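# Slide the door fully open, keeping the table upright

## Task

Move the sliding door to its fully open end and leave it resting there by itself (not held by the robot), without ever slamming it open or closed, without the robot toppling or ending up leaning, and with the coffee table still standing upright when done.

## Robot and tools

Robot: a Hello Robot Stretch 3 with one arm. It has a two-wheeled base (0.33 m long, 0.34 m wide), a lift that rides up and down a mast, and a telescoping arm that reaches out to the robot's right side. The base cannot strafe; to bring the gripper forward or back you drive the base. Turns in place pivot around the point between the wheels, 0.05 m behind the front edge. A stowed arm with the wrist folded sweeps a 0.28 m radius when turning; an unfolded, level wrist reaches beyond that.

Frames: the base frame sits on the floor between the wheels, x ahead, y to the left, z up. hand_pose is reported in it, at the point where closed fingertips meet. Odometry is the base frame as it was at the start; heading runs -3.142 to 3.142, positive to the left.

Tool execute_actions takes "actions", a list run in order. Each action may hold "robot", "steps" (1 to 450 control steps, 30 per second, default 1) and "until" (stop the action early once its conditions hold; only valid with steps). {"steps": n} alone just waits. "robot" is either one command, a list of up to 8 commands done one after another, or {"stop": true}, which brakes everything and clears the queue. A command may contain:
- "base": exactly one of {"translate_m": d}, a straight drive offset in metres from where the base is when that command begins (positive forward, |d| up to 1), or {"rotate_rad": a}, a turn-in-place offset in radians (positive counter-clockwise seen from above, |a| up to 3.2).
- "joints": absolute targets by name, any subset; unnamed joints keep their previous targets. lift_m 0 to 1.1 (arm height on the mast, m); arm_m 0 to 0.52 (extension, m); wrist_yaw_rad -1.345 to 4.42 (0 along the arm, positive swings toward the front, 3.0 folded over the base); wrist_pitch_rad -1.57 to 0.451 (0 level, negative tips fingers down); wrist_roll_rad -2.911 to 2.911; gripper_m -0.089 to 0.179 (wider when larger; actual fingertip gap is 0.007 to 0.025 smaller, zero below 0.007); head_pan_rad -3.953 to 1.73 (0 ahead, positive left, -1.57 faces along the arm); head_tilt_rad -1.53 to 0.419 (negative down).
- "contact_limits": {"arm_m": e}, effort percent 1 to 100 at which the arm halts with contact_stop; lower is gentler, too low halts immediately. It applies until the next arm command.
- In a queue, {"pause_s": s} waits up to 15 s.
Base and joint motions start together and keep running across later actions and while you think. A new command overrides at once and discards the rest of an older queue. Any invalid value rejects the whole call.

Waiting: to let everything finish, use "steps": 450 with "until": {"robot": {"status": "ended"}}. Other fields can be tested, e.g. {"arm_m": [">", 0.3]} or {"base_status": ["!=", "moving"]}; numeric operators are =, !=, <, <=, >, >=. {"any": {"status": "ended"}} fires when any one motion or the queue ends.

Speed: full base speed (0.30 m/s, 1.9 rad/s) only with the arm stowed: lift_m under 0.30, arm_m under 0.03, wrist_yaw_rad over 2.54. Otherwise 0.10 m/s and 0.63 rad/s.

Wrist safety: fold or unfold the wrist only with lift_m 0.32 to 0.95, wrist_pitch_rad -0.4 and roll near 0; once folded the lift may go down to 0.25. If yaw goes below -0.4, keep pitch at -0.5 or lower.

Tool zoom_image: "camera" (head_camera, nav_camera or wrist_camera) and "region" [x0, y0, x1, y1] in pixels of that camera's latest image, top-left origin, at most 504 by 504. head and nav cameras move with head pan/tilt; the wrist camera rides on the gripper.

Tool finished_scene: "scene" number; ends the scene irreversibly and reports success.

Result lines: base_status gives progress in brackets (distance moved of goal, from wheel turns). joint_goals, joint_status and measured_speeds list each joint. Status words: moving, done (within tolerance), off_target (blocked, still pushing), contact_stop (arm or lift pushed firmly and went slack), time_out, stopped, not_commanded, torque_fault (a wrist servo went limp for 10 s). "refusals" counts refused goals; "queue" is idle, running, done, dropped or stopped; queue_left counts commands not started. Lines starting refused:, dropped: or replaced: explain what happened. robot.on_its_own appears when the robot changed a goal itself, a joint is slack or off, an effort is abnormal at rest, or base_tilt has shifted 3 degrees or more. lidar_m gives 12 ranges, 30 degree sectors counter-clockwise from straight ahead (4th left, 7th behind, 10th right), in a plane 0.17 m up, so it sees table legs, not tops. wrist_depth_mm and head_depth_mm are 7x7 median depth grids. motor_effort is percent effort, positive toward higher values, with peak in brackets; readings are noisy and biased.

Cautions: pushing something rigid with the gripper above about 0.45 m can tip the robot, and a second push after contact_stop is riskier; use a gentle contact limit and push low. Do not drive while the gripper grips, hooks or pushes an immovable thing. If the base snags, reverse the last move in small steps; if tilted, release what is pushed and lower lift_m near 0.2. Move the door slowly so it is not slammed, avoid bumping the coffee table, and do not leave the door held by the robot. A loose object may occasionally be nudged by an outside force.

Each tool is called after "Call:" as name(argument=value, ...), one argument or row to a line, values as JSON.

## Session

Call:
execute_actions(
  actions=[],
)

Scene clock: 0.00 s.
robot.base_odometry: x=+0.000 y=+0.000 heading=+0.000 (m, m, rad; robot's odometry frame)
robot.turned_by_wheels: +0.000 (rad since the last result)
robot.turned_by_imu: +0.000 (rad since the last result)
robot.base_tilt: forward=-1.8 right=-1.1 (deg)
robot.lidar_m: 1.86 1.19 0.87 0.86 0.92 1.43 1.89 2.01 1.63 1.19 1.71 1.89
robot.head_depth_mm: 1651 1781 1791 1768 1755 1747 1754 / 1810 1810 1784 1786 1778 1770 1772 / 1826 1812 1803 1809 1791 1793 1788 / 1839 1838 1834 1827 1817 1812 1797 / 1835 1859 1845 1836 1824 1830 1827 / 1862 1859 1870 1849 1849 1837 1838 / 1881 1872 1878 1860 1866 1856 1859
robot.base_status: not_commanded
robot.joint_positions: lift_m=+0.461 arm_m=+0.001 wrist_yaw_rad=+3.016 wrist_pitch_rad=-0.322 wrist_roll_rad=+0.006 gripper_m=+0.037 head_pan_rad=+0.018 head_tilt_rad=-0.024
robot.joint_goals: lift_m=+0.461 arm_m=+0.001 wrist_yaw_rad=+3.016 wrist_pitch_rad=-0.322 wrist_roll_rad=+0.006 gripper_m=+0.037 head_pan_rad=+0.018 head_tilt_rad=-0.024
robot.joint_status: lift_m=not_commanded arm_m=not_commanded wrist_yaw_rad=not_commanded wrist_pitch_rad=not_commanded wrist_roll_rad=not_commanded gripper_m=not_commanded head_pan_rad=not_commanded head_tilt_rad=not_commanded
robot.measured_speeds: translate_m=+0.000 rotate_rad=+0.000 lift_m=+0.000 arm_m=+0.000 wrist_yaw_rad=+0.000 wrist_pitch_rad=+0.000 wrist_roll_rad=+0.000 head_pan_rad=+0.000 head_tilt_rad=+0.000
robot: refusals=0 queue=idle queue_left=0
robot.motor_effort: left_wheel=+1 right_wheel=-1 lift_m=+23 arm_m=+0 wrist_yaw_rad=+0 wrist_pitch_rad=+7 wrist_roll_rad=+0 gripper_m=+0 head_pan_rad=+1 head_tilt_rad=+2 (%)
robot.hand_pose: x=+0.0081 y=+0.0879 z=+0.4956 quat_wxyz=(+0.157, +0.705, +0.069, +0.688) (m; robot's base frame)
robot.wrist_depth_mm: 831 - 785 811 818 873 912 / 897 - 858 850 890 924 969 / 936 - 910 921 - - - / - - - - - - - / 862 849 - 894 905 956 956 / 723 722 725 747 770 789 797 / 614 644 633 645 652 673 696
pictures: head_camera (sideways: a quarter turn clockwise sets it upright), nav_camera (sideways: a quarter turn counterclockwise sets it upright), wrist_camera
Images, in order (width x height): head_camera 896x504, nav_camera 672x504, wrist_camera 644x364.

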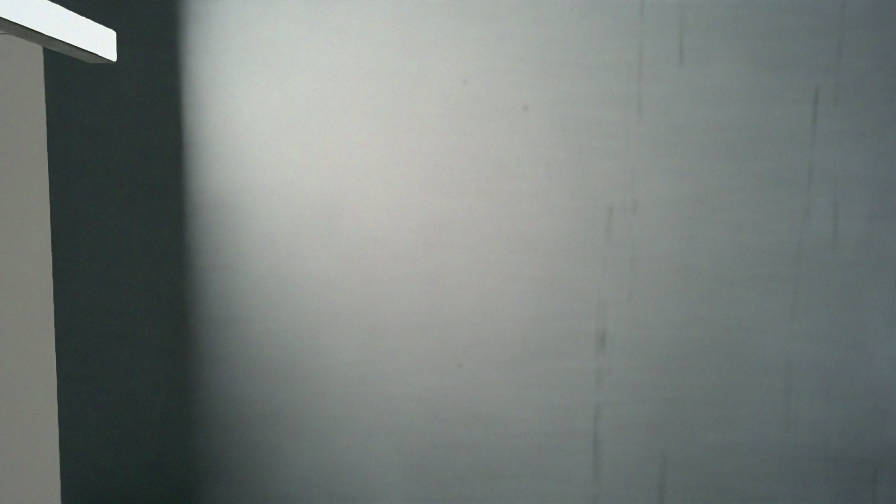

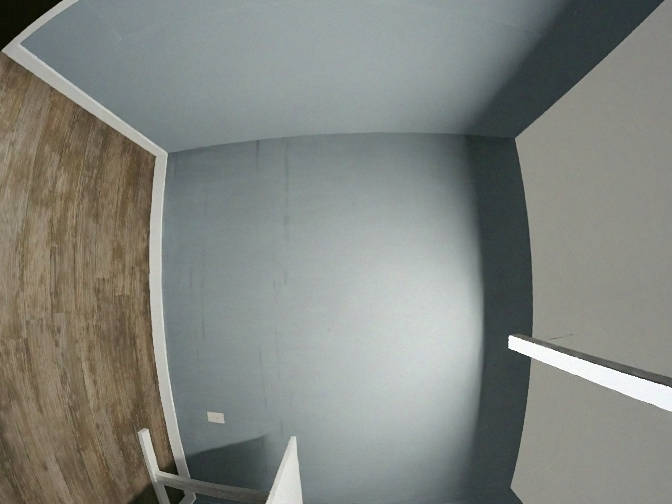

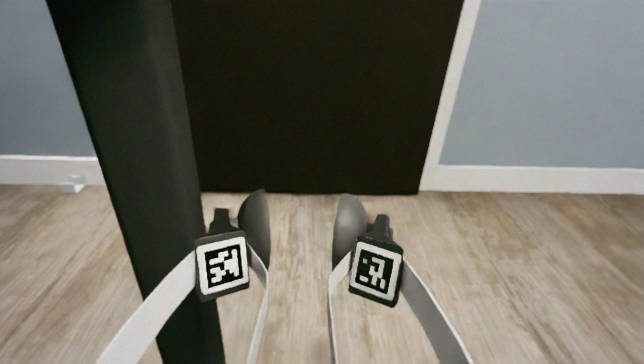

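Call:
execute_actions(
  actions=[
    {"robot":{"joints":{"head_pan_rad":-1.57,"head_tilt_rad":-0.4}},"steps":150,"until":{"robot":{"status":"ended"}}},
  ],
)

Call:
execute_actions(
  actions=[
    {"robot":{"joints":{"head_pan_rad":1.57,"head_tilt_rad":-0.3}},"steps":150,"until":{"robot":{"status":"ended"}}},
  ],
)

Scene clock: 4.00 s.
robot.base_odometry: x=+0.000 y=+0.000 heading=+0.000 (m, m, rad; robot's odometry frame)
robot.turned_by_wheels: +0.000 (rad since the last result)
robot.turned_by_imu: +0.001 (rad since the last result)
robot.base_tilt: forward=-1.8 right=-1.1 (deg)
robot.lidar_m: 1.85 1.19 0.87 0.86 0.92 1.44 1.89 2.02 1.63 1.18 1.71 1.89
robot.head_depth_mm: 1344 1416 1509 1625 1743 1815 1482 / 1358 1449 1538 1630 1759 1839 1478 / 1366 1454 1545 1651 1777 1848 1482 / 1380 1462 1552 1665 1810 1845 1465 / 1384 1468 1546 1183 1770 1721 1458 / 1389 1487 1567 1018 1808 1767 1472 / 1420 1491 1566 1008 1838 1816 1464
robot.base_status: not_commanded
robot.joint_positions: lift_m=+0.461 arm_m=+0.001 wrist_yaw_rad=+3.016 wrist_pitch_rad=-0.322 wrist_roll_rad=+0.006 gripper_m=+0.037 head_pan_rad=-1.563 head_tilt_rad=-0.395
robot.joint_goals: lift_m=+0.461 arm_m=+0.001 wrist_yaw_rad=+3.016 wrist_pitch_rad=-0.322 wrist_roll_rad=+0.006 gripper_m=+0.037 head_pan_rad=-1.570 head_tilt_rad=-0.400
robot.joint_status: lift_m=not_commanded arm_m=not_commanded wrist_yaw_rad=not_commanded wrist_pitch_rad=not_commanded wrist_roll_rad=not_commanded gripper_m=not_commanded head_pan_rad=done head_tilt_rad=done
robot.measured_speeds: translate_m=+0.000 rotate_rad=+0.000 lift_m=+0.000 arm_m=+0.000 wrist_yaw_rad=+0.000 wrist_pitch_rad=+0.000 wrist_roll_rad=+0.000 head_pan_rad=+0.000 head_tilt_rad=+0.000
robot: refusals=0 queue=done queue_left=0
robot.motor_effort: left_wheel=+2(2) right_wheel=+0(1) lift_m=+23(22) arm_m=+0(0) wrist_yaw_rad=+0(0) wrist_pitch_rad=+7(7) wrist_roll_rad=+0(0) gripper_m=+0(1) head_pan_rad=-3(36) head_tilt_rad=-2(21) (%)
robot.hand_pose: x=+0.0081 y=+0.0879 z=+0.4956 quat_wxyz=(+0.157, +0.705, +0.069, +0.688) (m; robot's base frame)
robot.wrist_depth_mm: 821 - 776 810 802 870 903 / 886 - 850 864 885 936 975 / 958 - 901 945 - - - / - - - - - - - / 836 827 - 917 928 941 951 / 724 737 703 746 767 785 807 / 606 642 642 666 658 667 682
pictures: head_camera (sideways: a quarter turn clockwise sets it upright), nav_camera (sideways: a quarter turn counterclockwise sets it upright), wrist_camera
Images, in order (width x height): head_camera 896x504, nav_camera 672x504, wrist_camera 644x364.

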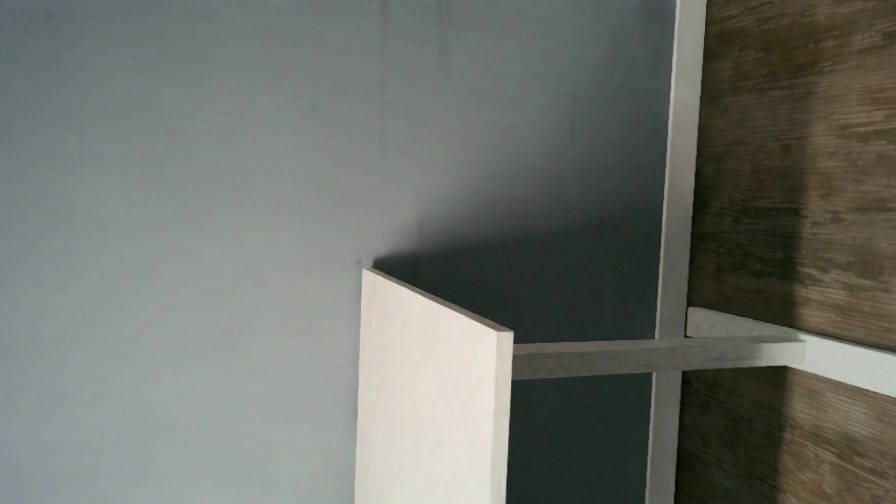

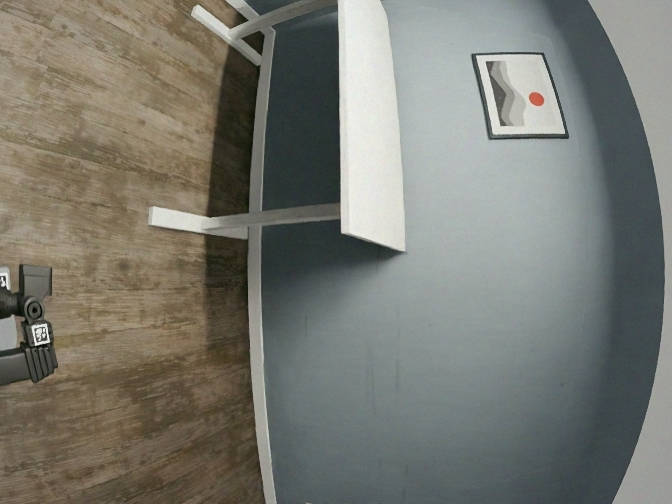

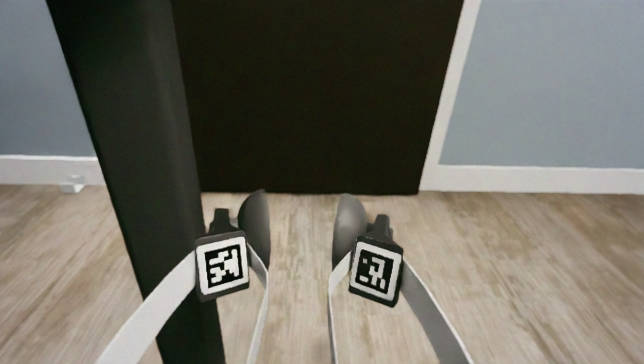

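Scene clock: 6.10 s.
robot.base_odometry: x=+0.000 y=+0.000 heading=+0.000 (m, m, rad; robot's odometry frame)
robot.turned_by_wheels: +0.000 (rad since the last result)
robot.turned_by_imu: +0.000 (rad since the last result)
robot.base_tilt: forward=-1.7 right=-1.1 (deg)
robot.lidar_m: 1.86 1.19 0.87 0.86 0.92 1.43 1.89 2.01 1.62 1.18 1.71 1.90
robot.head_depth_mm: 718 752 790 826 874 921 979 / 723 757 794 833 877 931 987 / 730 761 795 840 887 938 1001 / 731 763 803 848 894 946 1003 / 737 768 809 849 902 956 1016 / 742 773 815 858 907 958 1022 / 743 781 821 862 911 966 1027
robot.base_status: not_commanded
robot.joint_positions: lift_m=+0.461 arm_m=+0.001 wrist_yaw_rad=+3.016 wrist_pitch_rad=-0.322 wrist_roll_rad=+0.006 gripper_m=+0.037 head_pan_rad=+1.563 head_tilt_rad=-0.310
robot.joint_goals: lift_m=+0.461 arm_m=+0.001 wrist_yaw_rad=+3.016 wrist_pitch_rad=-0.322 wrist_roll_rad=+0.006 gripper_m=+0.037 head_pan_rad=+1.570 head_tilt_rad=-0.300
robot.joint_status: lift_m=not_commanded arm_m=not_commanded wrist_yaw_rad=not_commanded wrist_pitch_rad=not_commanded wrist_roll_rad=not_commanded gripper_m=not_commanded head_pan_rad=done head_tilt_rad=done
robot.measured_speeds: translate_m=+0.000 rotate_rad=+0.000 lift_m=+0.000 arm_m=+0.000 wrist_yaw_rad=+0.000 wrist_pitch_rad=+0.000 wrist_roll_rad=+0.000 head_pan_rad=+0.000 head_tilt_rad=+0.000
robot: refusals=0 queue=done queue_left=0
robot.motor_effort: left_wheel=+2(1) right_wheel=+1(0) lift_m=+22(22) arm_m=+1(1) wrist_yaw_rad=+0(0) wrist_pitch_rad=+7(7) wrist_roll_rad=+0(0) gripper_m=+1(2) head_pan_rad=+4(37) head_tilt_rad=+4(16) (%)
robot.hand_pose: x=+0.0081 y=+0.0879 z=+0.4956 quat_wxyz=(+0.157, +0.705, +0.069, +0.688) (m; robot's base frame)
robot.wrist_depth_mm: 821 - 796 792 813 877 896 / 893 - 876 878 887 966 952 / 944 - 901 922 - - - / - - - - - - - / 856 847 - 876 944 892 948 / 724 725 721 743 763 779 784 / 618 644 636 642 660 664 686
pictures: head_camera (sideways: a quarter turn clockwise sets it upright), nav_camera (sideways: a quarter turn counterclockwise sets it upright), wrist_camera
Images, in order (width x height): head_camera 896x504, nav_camera 672x504, wrist_camera 644x364.

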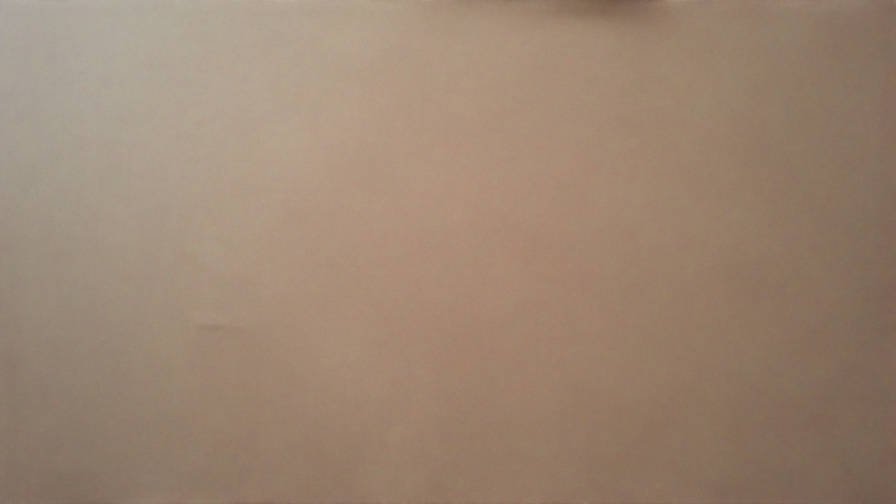

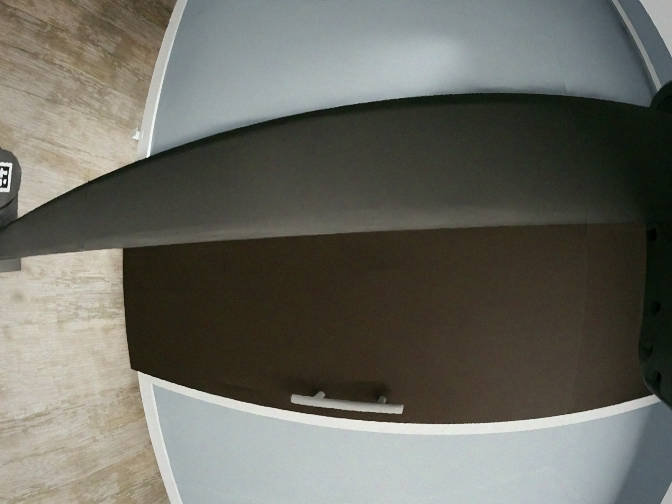

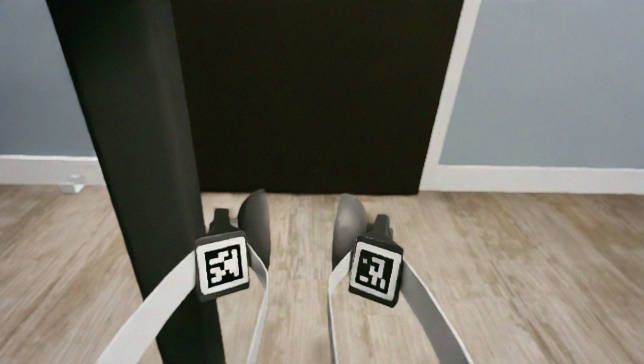

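Call:
execute_actions(
  actions=[
    {"robot":{"base":{"rotate_rad":3.08},"joints":{"head_pan_rad":-1.0,"head_tilt_rad":-0.5,"lift_m":0.8}},"steps":450,"until":{"robot":{"status":"ended"}}},
  ],
)

Scene clock: 15.50 s.
robot.base_odometry: x=+0.000 y=+0.000 heading=+3.080 (m, m, rad; robot's odometry frame)
robot.turned_by_wheels: +3.080 (rad since the last result)
robot.turned_by_imu: +3.114 (rad since the last result)
robot.base_tilt: forward=-1.8 right=-1.1 (deg)
robot.lidar_m: 1.89 1.96 1.65 1.18 1.20 1.90 1.86 1.29 0.89 0.86 0.90 1.32
robot.head_depth_mm: 721 766 821 881 952 1033 1125 / 758 811 868 939 1016 1114 1223 / 802 862 924 1008 1090 1206 1301 / 907 976 1058 1134 1256 1393 1361 / 966 1044 1136 1250 1382 1521 1351 / 1031 1117 1224 1365 1523 1596 1362 / 1106 1214 1345 1490 1700 1662 1356
robot.base_status: done (rotate_rad +3.0798 of +3.0800)
robot.joint_positions: lift_m=+0.799 arm_m=+0.001 wrist_yaw_rad=+3.016 wrist_pitch_rad=-0.322 wrist_roll_rad=+0.006 gripper_m=+0.037 head_pan_rad=-0.993 head_tilt_rad=-0.494
robot.joint_goals: lift_m=+0.800 arm_m=+0.001 wrist_yaw_rad=+3.016 wrist_pitch_rad=-0.322 wrist_roll_rad=+0.006 gripper_m=+0.037 head_pan_rad=-1.000 head_tilt_rad=-0.500
robot.joint_status: lift_m=done arm_m=not_commanded wrist_yaw_rad=not_commanded wrist_pitch_rad=not_commanded wrist_roll_rad=not_commanded gripper_m=not_commanded head_pan_rad=done head_tilt_rad=done
robot.measured_speeds: translate_m=+0.000 rotate_rad=+0.000 lift_m=+0.000 arm_m=+0.000 wrist_yaw_rad=+0.000 wrist_pitch_rad=+0.000 wrist_roll_rad=+0.000 head_pan_rad=+0.000 head_tilt_rad=+0.000
robot: refusals=0 queue=done queue_left=0
robot.motor_effort: left_wheel=-2(6) right_wheel=+4(8) lift_m=+35(37) arm_m=+0(0) wrist_yaw_rad=+0(0) wrist_pitch_rad=+7(7) wrist_roll_rad=+0(0) gripper_m=+0(1) head_pan_rad=-3(37) head_tilt_rad=-2(15) (%)
robot.hand_pose: x=+0.0081 y=+0.0878 z=+0.8340 quat_wxyz=(+0.157, +0.705, +0.069, +0.688) (m; robot's base frame)
robot.wrist_depth_mm: - - - - - - - / - - - - - - - / - - - - - - - / - - - - - - - / - - - - - - - / - - - - - - - / 967 - - - - - -
pictures: head_camera (sideways: a quarter turn clockwise sets it upright), nav_camera (sideways: a quarter turn counterclockwise sets it upright), wrist_camera
Images, in order (width x height): head_camera 896x504, nav_camera 672x504, wrist_camera 644x364.

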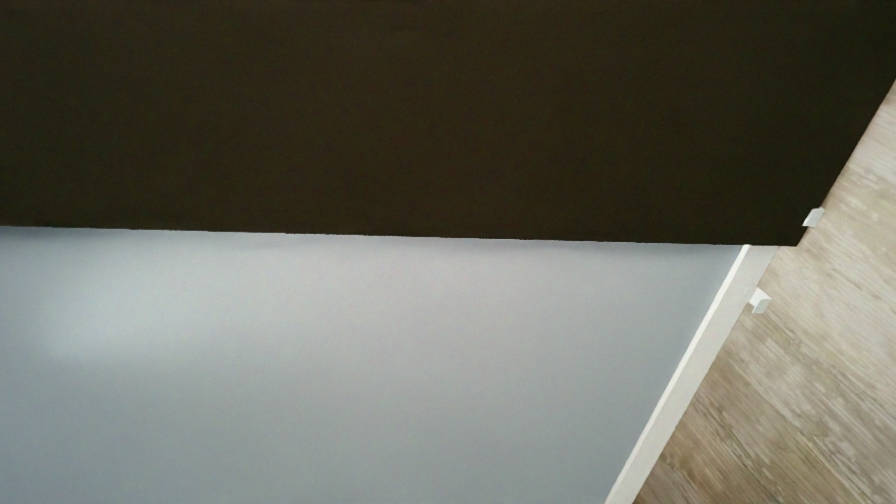

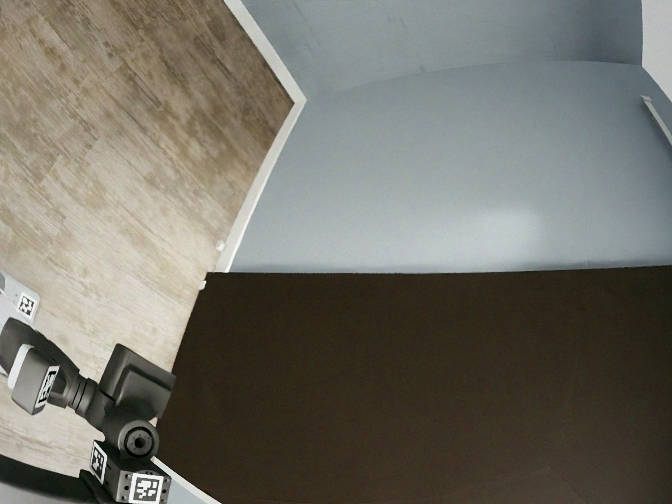

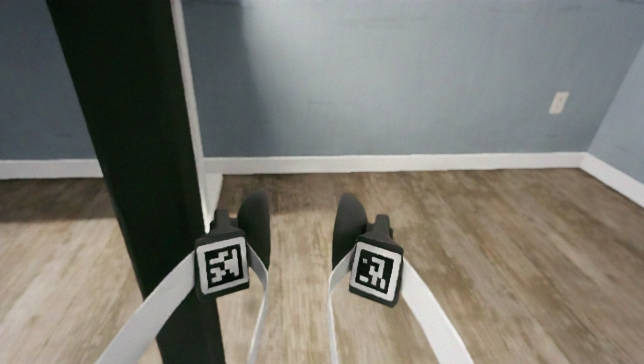

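Call:
zoom_image(
  camera="head_camera",
  region=[700, 180, 860, 340],
)

Call:
execute_actions(
  actions=[
    {"robot":{"base":{"translate_m":-0.3},"joints":{"head_pan_rad":-1.7,"head_tilt_rad":-0.4,"wrist_pitch_rad":-0.4,"wrist_yaw_rad":0,"gripper_m":0.0}},"steps":450,"until":{"robot":{"status":"ended"}}},
    {"robot":{"joints":{"wrist_pitch_rad":0,"lift_m":0.9}},"steps":450,"until":{"robot":{"status":"ended"}}},
  ],
)

Region (700, 180, 860, 340) of head_camera's 896x504 image, scaled by 3.150, with more detail than that image has.

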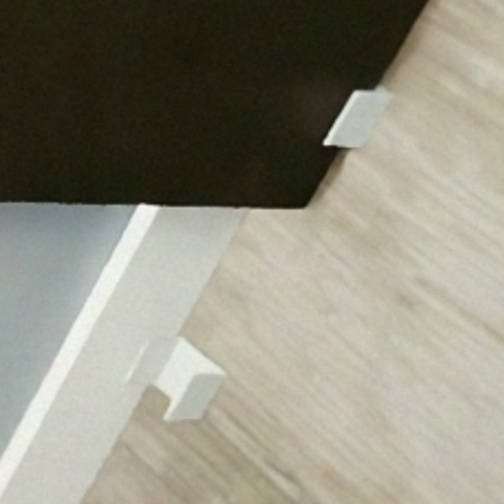

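Scene clock: 26.27 s.
robot.base_odometry: x=+0.299 y=-0.019 heading=+3.080 (m, m, rad; robot's odometry frame)
robot.turned_by_wheels: +0.000 (rad since the last result)
robot.turned_by_imu: +0.002 (rad since the last result)
robot.base_tilt: forward=-1.7 right=-1.1 (deg)
robot.lidar_m: 2.19 2.25 1.66 1.15 1.66 1.62 1.56 1.28 0.94 0.86 0.89 1.31
robot.head_depth_mm: 797 853 919 990 1068 1163 1280 / 792 842 900 971 1045 1145 1253 / 784 827 893 953 1029 1120 1221 / 747 794 845 917 993 1082 - / 710 755 806 857 934 1027 - / 703 748 796 852 917 999 1088 / 696 736 784 839 907 976 1064
robot.base_status: done (translate_m -0.3000 of -0.3000)
robot.joint_positions: lift_m=+0.899 arm_m=+0.001 wrist_yaw_rad=+0.001 wrist_pitch_rad=-0.020 wrist_roll_rad=+0.006 gripper_m=+0.000 head_pan_rad=-1.693 head_tilt_rad=-0.409
robot.joint_goals: lift_m=+0.900 arm_m=+0.001 wrist_yaw_rad=+0.000 wrist_pitch_rad=+0.000 wrist_roll_rad=+0.006 gripper_m=+0.000 head_pan_rad=-1.700 head_tilt_rad=-0.400
robot.joint_status: lift_m=done arm_m=not_commanded wrist_yaw_rad=done wrist_pitch_rad=done wrist_roll_rad=not_commanded gripper_m=done head_pan_rad=done head_tilt_rad=done
robot.measured_speeds: translate_m=+0.000 rotate_rad=+0.000 lift_m=+0.000 arm_m=+0.000 wrist_yaw_rad=+0.000 wrist_pitch_rad=+0.000 wrist_roll_rad=+0.000 head_pan_rad=+0.000 head_tilt_rad=+0.000
robot: refusals=0 queue=done queue_left=0
robot.motor_effort: left_wheel=-2(7) right_wheel=+4(4) lift_m=+34(36) arm_m=+0(1) wrist_yaw_rad=-1(2) wrist_pitch_rad=+9(13) wrist_roll_rad=+0(0) gripper_m=-3(87) head_pan_rad=-4(37) head_tilt_rad=+4(12) (%)
robot.hand_pose: x=-0.0211 y=-0.4015 z=+1.0088 quat_wxyz=(+0.705, +0.008, -0.709, -0.007) (m; robot's base frame)
robot.wrist_depth_mm: 540 545 556 555 602 610 614 / 564 569 560 567 640 624 640 / 594 587 596 595 667 662 655 / 618 609 607 620 665 673 689 / 624 626 628 - 694 727 713 / 653 657 667 664 734 744 743 / 682 686 692 702 765 773 775
pictures: head_camera (sideways: a quarter turn clockwise sets it upright), nav_camera (sideways: a quarter turn counterclockwise sets it upright), wrist_camera
Images, in order (width x height): head_camera 896x504, nav_camera 672x504, wrist_camera 644x364.

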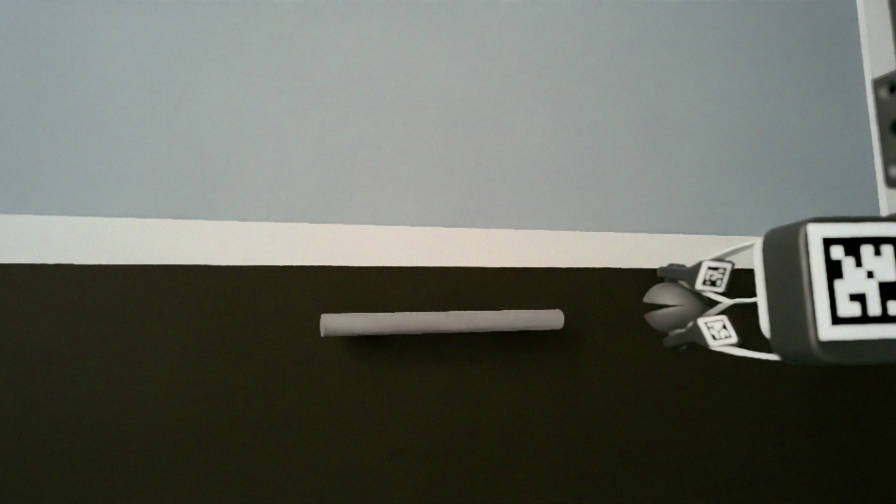

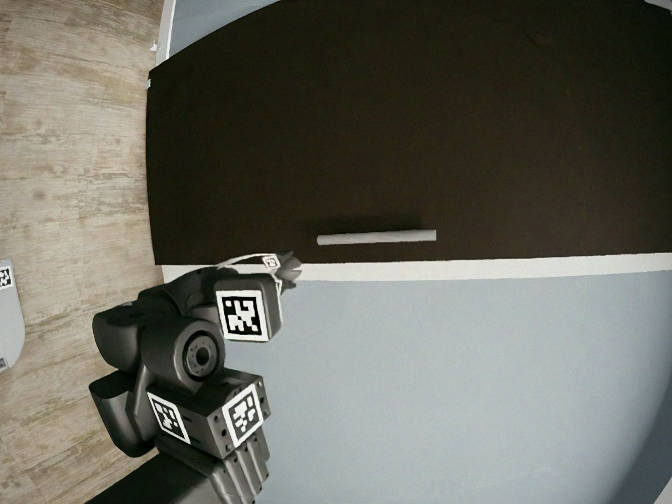

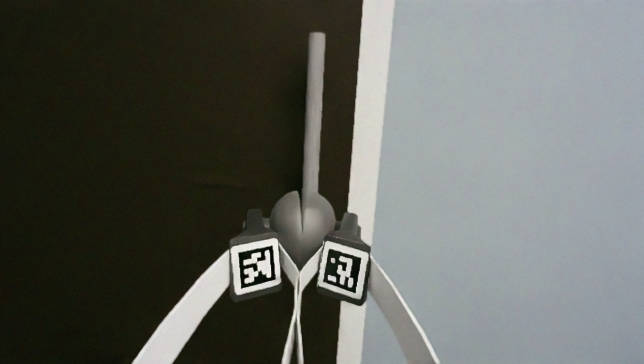

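Call:
execute_actions(
  actions=[
    {"robot":{"joints":{"gripper_m":0.12,"lift_m":0.86,"arm_m":0.34},"contact_limits":{"arm_m":25}},"steps":450,"until":{"robot":{"status":"ended"}}},
  ],
)

Scene clock: 33.10 s.
robot.base_odometry: x=+0.299 y=-0.019 heading=+3.080 (m, m, rad; robot's odometry frame)
robot.turned_by_wheels: +0.000 (rad since the last result)
robot.turned_by_imu: +0.001 (rad since the last result)
robot.base_tilt: forward=-1.8 right=-1.0 (deg)
robot.lidar_m: 2.19 2.25 1.66 1.15 1.67 1.61 1.56 1.28 0.94 0.86 0.89 1.31
robot.head_depth_mm: 800 852 914 984 1064 1157 - / 791 844 900 969 1047 - - / 781 834 889 953 - 1123 1237 / 746 790 846 919 - 1095 1179 / 711 753 801 854 - 1023 1103 / 702 745 796 851 922 999 1081 / 696 738 784 844 903 983 1065
robot.base_status: done (translate_m -0.3000 of -0.3000)
robot.joint_positions: lift_m=+0.861 arm_m=+0.340 wrist_yaw_rad=+0.000 wrist_pitch_rad=-0.020 wrist_roll_rad=+0.006 gripper_m=+0.120 head_pan_rad=-1.693 head_tilt_rad=-0.409
robot.joint_goals: lift_m=+0.860 arm_m=+0.340 wrist_yaw_rad=+0.000 wrist_pitch_rad=+0.000 wrist_roll_rad=+0.006 gripper_m=+0.120 head_pan_rad=-1.700 head_tilt_rad=-0.400
robot.joint_status: lift_m=done arm_m=done wrist_yaw_rad=done wrist_pitch_rad=done wrist_roll_rad=not_commanded gripper_m=done head_pan_rad=done head_tilt_rad=done
robot.measured_speeds: translate_m=+0.000 rotate_rad=+0.000 lift_m=+0.000 arm_m=+0.000 wrist_yaw_rad=+0.000 wrist_pitch_rad=+0.000 wrist_roll_rad=+0.000 head_pan_rad=+0.000 head_tilt_rad=+0.000
robot: refusals=0 queue=done queue_left=0
robot.motor_effort: left_wheel=-2(2) right_wheel=+4(5) lift_m=+8(34) arm_m=+3(3) wrist_yaw_rad=+0(1) wrist_pitch_rad=+8(9) wrist_roll_rad=+0(0) gripper_m=+0(89) head_pan_rad=-4(3) head_tilt_rad=+4(4) (%)
robot.contact_limits: arm_m 25 (drawing in: default 15, maximum 25; extending or still: default 21, maximum 35)
robot.hand_pose: x=-0.0213 y=-0.7404 z=+0.9703 quat_wxyz=(+0.705, +0.007, -0.709, -0.007) (m; robot's base frame)
robot.wrist_depth_mm: 247 248 248 250 256 306 312 / 254 258 258 256 264 319 322 / 263 267 267 265 311 330 331 / 275 275 279 276 320 342 343 / 284 - 290 288 300 354 356 / 294 304 300 299 347 372 373 / 310 310 312 315 369 389 388
pictures: head_camera (sideways: a quarter turn clockwise sets it upright), nav_camera (sideways: a quarter turn counterclockwise sets it upright), wrist_camera
Images, in order (width x height): head_camera 896x504, nav_camera 672x504, wrist_camera 644x364.

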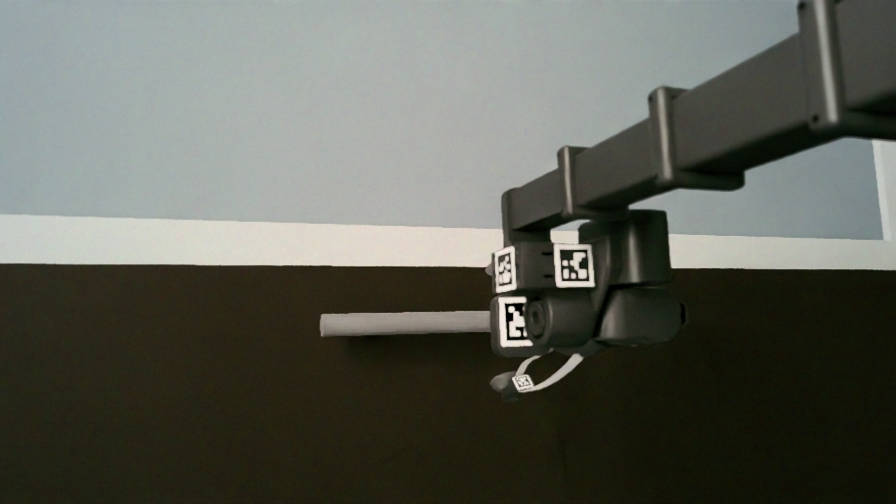

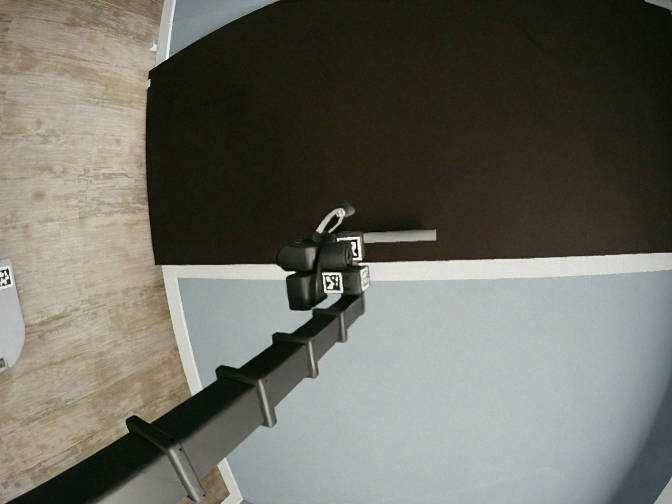

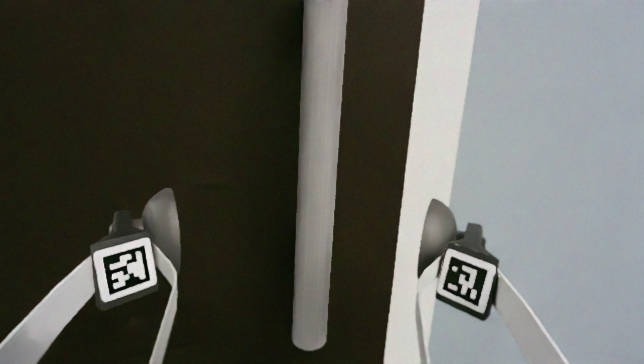

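Call:
execute_actions(
  actions=[
    {"robot":[{"joints":{"lift_m":0.89,"arm_m":0.405},"contact_limits":{"arm_m":10}},{"joints":{"gripper_m":0.01}}],"steps":450,"until":{"robot":{"status":"ended"}}},
  ],
)

Scene clock: 39.83 s.
robot.base_odometry: x=+0.299 y=-0.019 heading=+3.080 (m, m, rad; robot's odometry frame)
robot.turned_by_wheels: +0.000 (rad since the last result)
robot.turned_by_imu: +0.001 (rad since the last result)
robot.base_tilt: forward=-1.8 right=-1.1 (deg)
robot.lidar_m: 2.19 2.25 1.66 1.15 1.67 1.61 1.56 1.28 0.94 0.86 0.89 1.31
robot.head_depth_mm: 798 854 914 986 1072 1140 - / 791 838 903 972 1034 - - / 781 829 888 945 - 1137 1228 / 746 794 860 915 1023 1079 1186 / 710 754 800 845 953 1011 1105 / 701 745 795 853 917 996 1090 / 695 736 783 844 908 973 1066
robot.base_status: done (translate_m -0.3000 of -0.3000)
robot.joint_positions: lift_m=+0.889 arm_m=+0.405 wrist_yaw_rad=-0.014 wrist_pitch_rad=-0.020 wrist_roll_rad=+0.006 gripper_m=+0.010 head_pan_rad=-1.693 head_tilt_rad=-0.409
robot.joint_goals: lift_m=+0.890 arm_m=+0.405 wrist_yaw_rad=+0.000 wrist_pitch_rad=+0.000 wrist_roll_rad=+0.006 gripper_m=+0.010 head_pan_rad=-1.700 head_tilt_rad=-0.400
robot.joint_status: lift_m=done arm_m=done wrist_yaw_rad=done wrist_pitch_rad=done wrist_roll_rad=not_commanded gripper_m=done head_pan_rad=done head_tilt_rad=done
robot.measured_speeds: translate_m=+0.000 rotate_rad=+0.000 lift_m=+0.000 arm_m=+0.000 wrist_yaw_rad=+0.000 wrist_pitch_rad=+0.000 wrist_roll_rad=+0.000 head_pan_rad=+0.000 head_tilt_rad=+0.000
robot: refusals=0 queue=done queue_left=0
robot.on_its_own: wrist_yaw_rad is at rest, and its effort (+13) is outside its rest range (-12 to +12)
robot.motor_effort: left_wheel=-8(7) right_wheel=+13(14) lift_m=+35(36) arm_m=+2(1) wrist_yaw_rad=+13(14) wrist_pitch_rad=+8(8) wrist_roll_rad=+0(0) gripper_m=-8(92) head_pan_rad=-3(3) head_tilt_rad=+4(4) (%)
robot.contact_limits: arm_m 10 (drawing in: default 15, maximum 25; extending or still: default 21, maximum 35)
robot.hand_pose: x=-0.0251 y=-0.8054 z=+0.9989 quat_wxyz=(+0.705, +0.002, -0.709, -0.012) (m; robot's base frame)
robot.wrist_depth_mm: 186 188 191 131 195 242 252 / 193 195 197 136 201 256 262 / 201 202 204 143 210 268 272 / 207 211 212 148 221 278 282 / 214 217 219 150 268 288 293 / 223 225 231 158 281 303 304 / 234 235 237 168 248 316 318
pictures: head_camera (sideways: a quarter turn clockwise sets it upright), nav_camera (sideways: a quarter turn counterclockwise sets it upright), wrist_camera
Images, in order (width x height): head_camera 896x504, nav_camera 672x504, wrist_camera 644x364.

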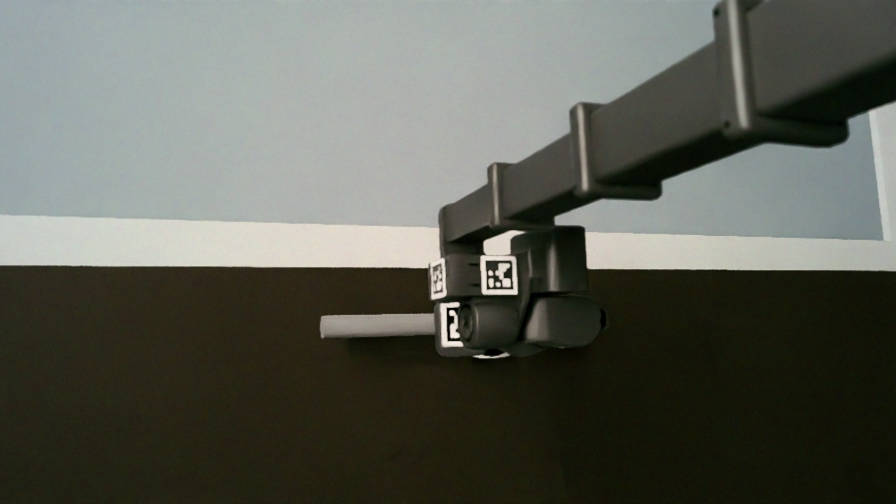

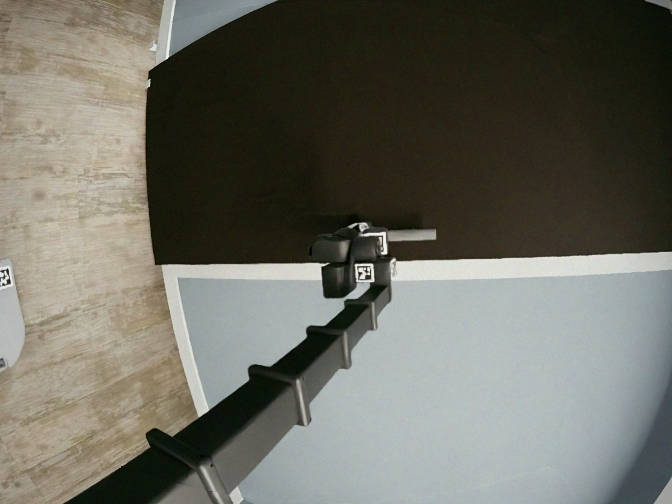

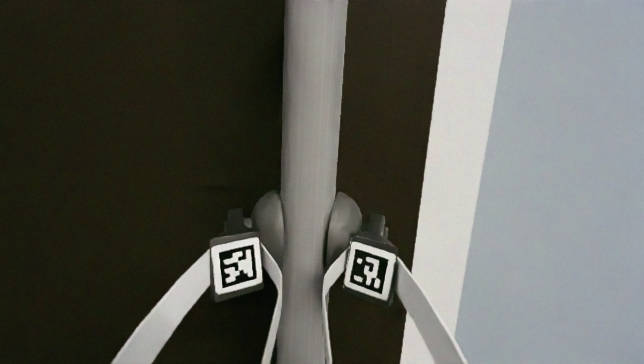

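Call:
execute_actions(
  actions=[
    {"robot":{"base":{"translate_m":0.15}},"steps":450,"until":{"robot":{"status":"ended"}}},
  ],
)

Scene clock: 44.97 s.
robot.base_odometry: x=+0.150 y=-0.009 heading=+3.080 (m, m, rad; robot's odometry frame)
robot.turned_by_wheels: +0.000 (rad since the last result)
robot.turned_by_imu: +0.001 (rad since the last result)
robot.base_tilt: forward=-1.7 right=-1.1 (deg)
robot.lidar_m: 2.04 2.12 1.65 1.16 1.66 1.77 1.71 1.28 0.93 0.85 0.89 1.31
robot.head_depth_mm: 802 854 918 984 1068 1140 - / 782 837 898 965 1036 - - / 2751 2879 1001 1003 - 1187 1243 / 2724 2887 3080 3301 2207 1746 1419 / 712 756 797 840 956 1013 1109 / 703 745 795 854 918 994 1083 / 695 739 784 840 904 974 1063
robot.base_status: done (translate_m +0.1500 of +0.1500)
robot.joint_positions: lift_m=+0.889 arm_m=+0.405 wrist_yaw_rad=+0.006 wrist_pitch_rad=-0.020 wrist_roll_rad=+0.006 gripper_m=+0.010 head_pan_rad=-1.693 head_tilt_rad=-0.409
robot.joint_goals: lift_m=+0.890 arm_m=+0.405 wrist_yaw_rad=+0.000 wrist_pitch_rad=+0.000 wrist_roll_rad=+0.006 gripper_m=+0.010 head_pan_rad=-1.700 head_tilt_rad=-0.400
robot.joint_status: lift_m=done arm_m=done wrist_yaw_rad=done wrist_pitch_rad=done wrist_roll_rad=not_commanded gripper_m=done head_pan_rad=done head_tilt_rad=done
robot.measured_speeds: translate_m=+0.000 rotate_rad=+0.000 lift_m=+0.000 arm_m=+0.000 wrist_yaw_rad=+0.000 wrist_pitch_rad=+0.000 wrist_roll_rad=+0.000 head_pan_rad=+0.000 head_tilt_rad=+0.000
robot: refusals=0 queue=done queue_left=0
robot.motor_effort: left_wheel=+0(20) right_wheel=+0(40) lift_m=+35(35) arm_m=+2(2) wrist_yaw_rad=-5(44) wrist_pitch_rad=+9(9) wrist_roll_rad=+0(0) gripper_m=-8(13) head_pan_rad=-3(3) head_tilt_rad=+4(3) (%)
robot.contact_limits: arm_m 10 (drawing in: default 15, maximum 25; extending or still: default 21, maximum 35)
robot.hand_pose: x=-0.0198 y=-0.8055 z=+0.9989 quat_wxyz=(+0.705, +0.009, -0.709, -0.005) (m; robot's base frame)
robot.wrist_depth_mm: 190 189 191 132 193 - 274 / 196 197 198 137 202 - 273 / 203 204 205 142 209 - 273 / 210 211 212 146 218 395 273 / 219 219 218 150 - 389 280 / 229 228 233 157 - 383 289 / 237 236 240 169 244 381 299
pictures: head_camera (sideways: a quarter turn clockwise sets it upright), nav_camera (sideways: a quarter turn counterclockwise sets it upright), wrist_camera
Images, in order (width x height): head_camera 896x504, nav_camera 672x504, wrist_camera 644x364.

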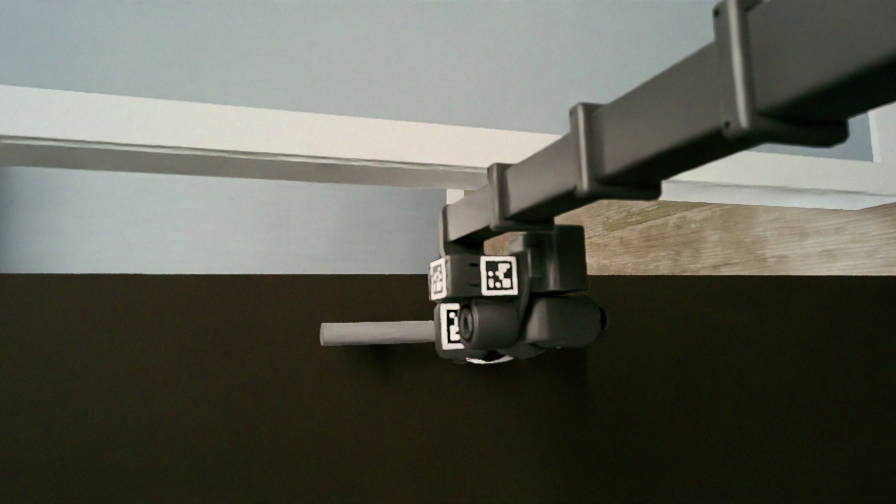

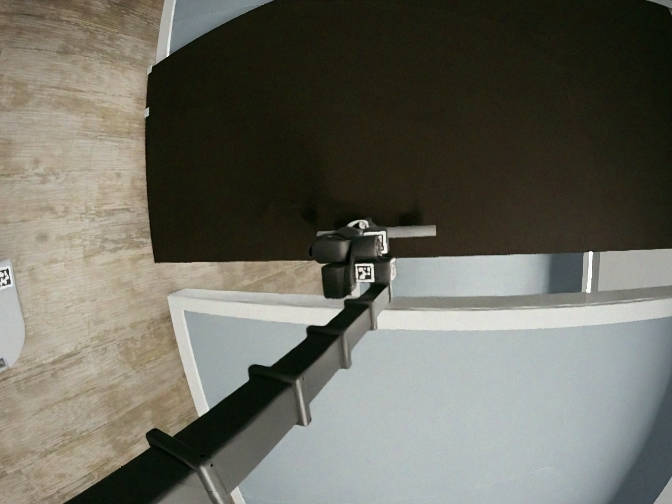

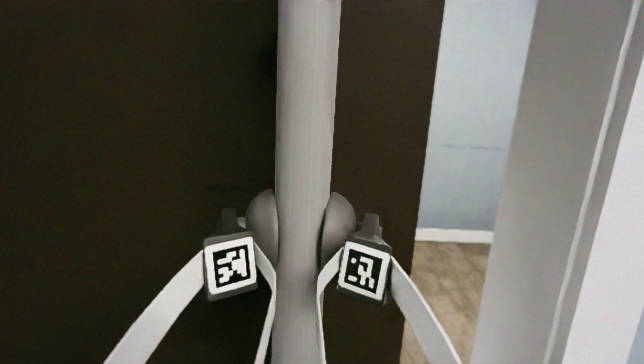

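Call:
execute_actions(
  actions=[
    {"robot":{"base":{"translate_m":0.5},"joints":{"head_pan_rad":-0.8,"head_tilt_rad":0.3}},"steps":450,"until":{"robot":{"status":"ended"}}},
  ],
)

Scene clock: 53.20 s.
robot.base_odometry: x=-0.349 y=+0.022 heading=+3.080 (m, m, rad; robot's odometry frame)
robot.turned_by_wheels: +0.000 (rad since the last result)
robot.turned_by_imu: -0.002 (rad since the last result)
robot.base_tilt: forward=-1.8 right=-1.1 (deg)
robot.lidar_m: 1.55 1.61 1.65 1.60 1.66 2.19 2.20 1.30 1.17 0.86 0.89 1.31
robot.head_depth_mm: 1153 1019 960 911 873 832 795 / 1232 1121 1047 990 944 896 859 / 1283 1270 1157 1084 1024 970 921 / 1285 1450 1292 1208 1135 1056 999 / 1282 1581 1516 1436 1330 1248 1169 / 1285 1632 1783 1630 1499 1393 1297 / 1290 1624 1808 1700 1621 1545 1452
robot.base_status: done (translate_m +0.5000 of +0.5000)
robot.joint_positions: lift_m=+0.889 arm_m=+0.405 wrist_yaw_rad=+0.006 wrist_pitch_rad=-0.019 wrist_roll_rad=+0.006 gripper_m=+0.010 head_pan_rad=-0.807 head_tilt_rad=+0.283
robot.joint_goals: lift_m=+0.890 arm_m=+0.405 wrist_yaw_rad=+0.000 wrist_pitch_rad=+0.000 wrist_roll_rad=+0.006 gripper_m=+0.010 head_pan_rad=-0.800 head_tilt_rad=+0.300
robot.joint_status: lift_m=done arm_m=done wrist_yaw_rad=done wrist_pitch_rad=done wrist_roll_rad=not_commanded gripper_m=done head_pan_rad=done head_tilt_rad=done
robot.measured_speeds: translate_m=+0.000 rotate_rad=+0.000 lift_m=+0.000 arm_m=+0.000 wrist_yaw_rad=+0.000 wrist_pitch_rad=+0.000 wrist_roll_rad=+0.000 head_pan_rad=+0.000 head_tilt_rad=+0.000
robot: refusals=0 queue=done queue_left=0
robot.motor_effort: left_wheel=+2(22) right_wheel=-1(44) lift_m=+35(35) arm_m=+1(2) wrist_yaw_rad=-5(51) wrist_pitch_rad=+8(9) wrist_roll_rad=+0(0) gripper_m=-7(13) head_pan_rad=+3(37) head_tilt_rad=+7(33) (%)
robot.contact_limits: arm_m 10 (drawing in: default 15, maximum 25; extending or still: default 21, maximum 35)
robot.hand_pose: x=-0.0199 y=-0.8056 z=+0.9991 quat_wxyz=(+0.705, +0.009, -0.709, -0.005) (m; robot's base frame)
robot.wrist_depth_mm: 193 194 195 135 198 - - / 199 200 201 140 205 - - / 206 208 209 146 212 - - / 215 215 216 150 222 - - / 221 223 222 154 - - - / 231 231 237 161 - - - / 239 242 244 241 - - -
pictures: head_camera (sideways: a quarter turn clockwise sets it upright), nav_camera (sideways: a quarter turn counterclockwise sets it upright), wrist_camera
Images, in order (width x height): head_camera 896x504, nav_camera 672x504, wrist_camera 644x364.

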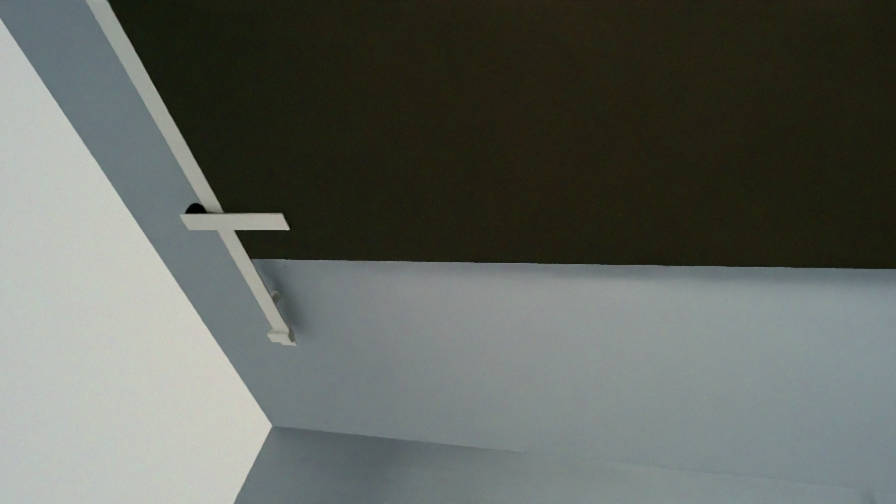

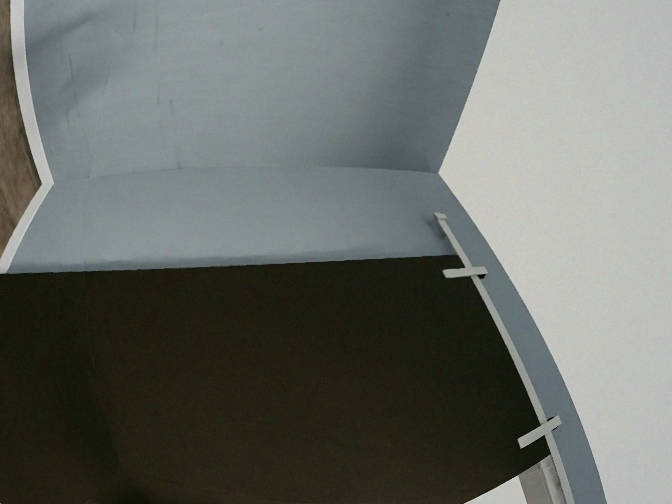

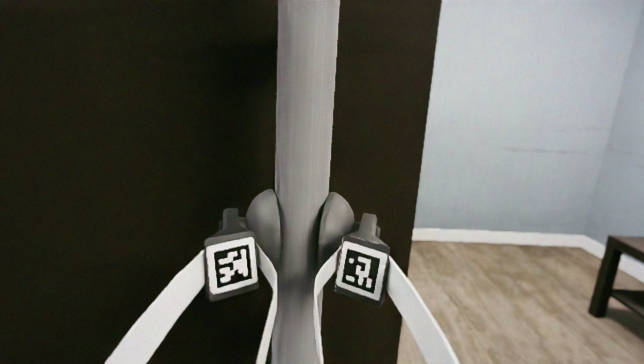

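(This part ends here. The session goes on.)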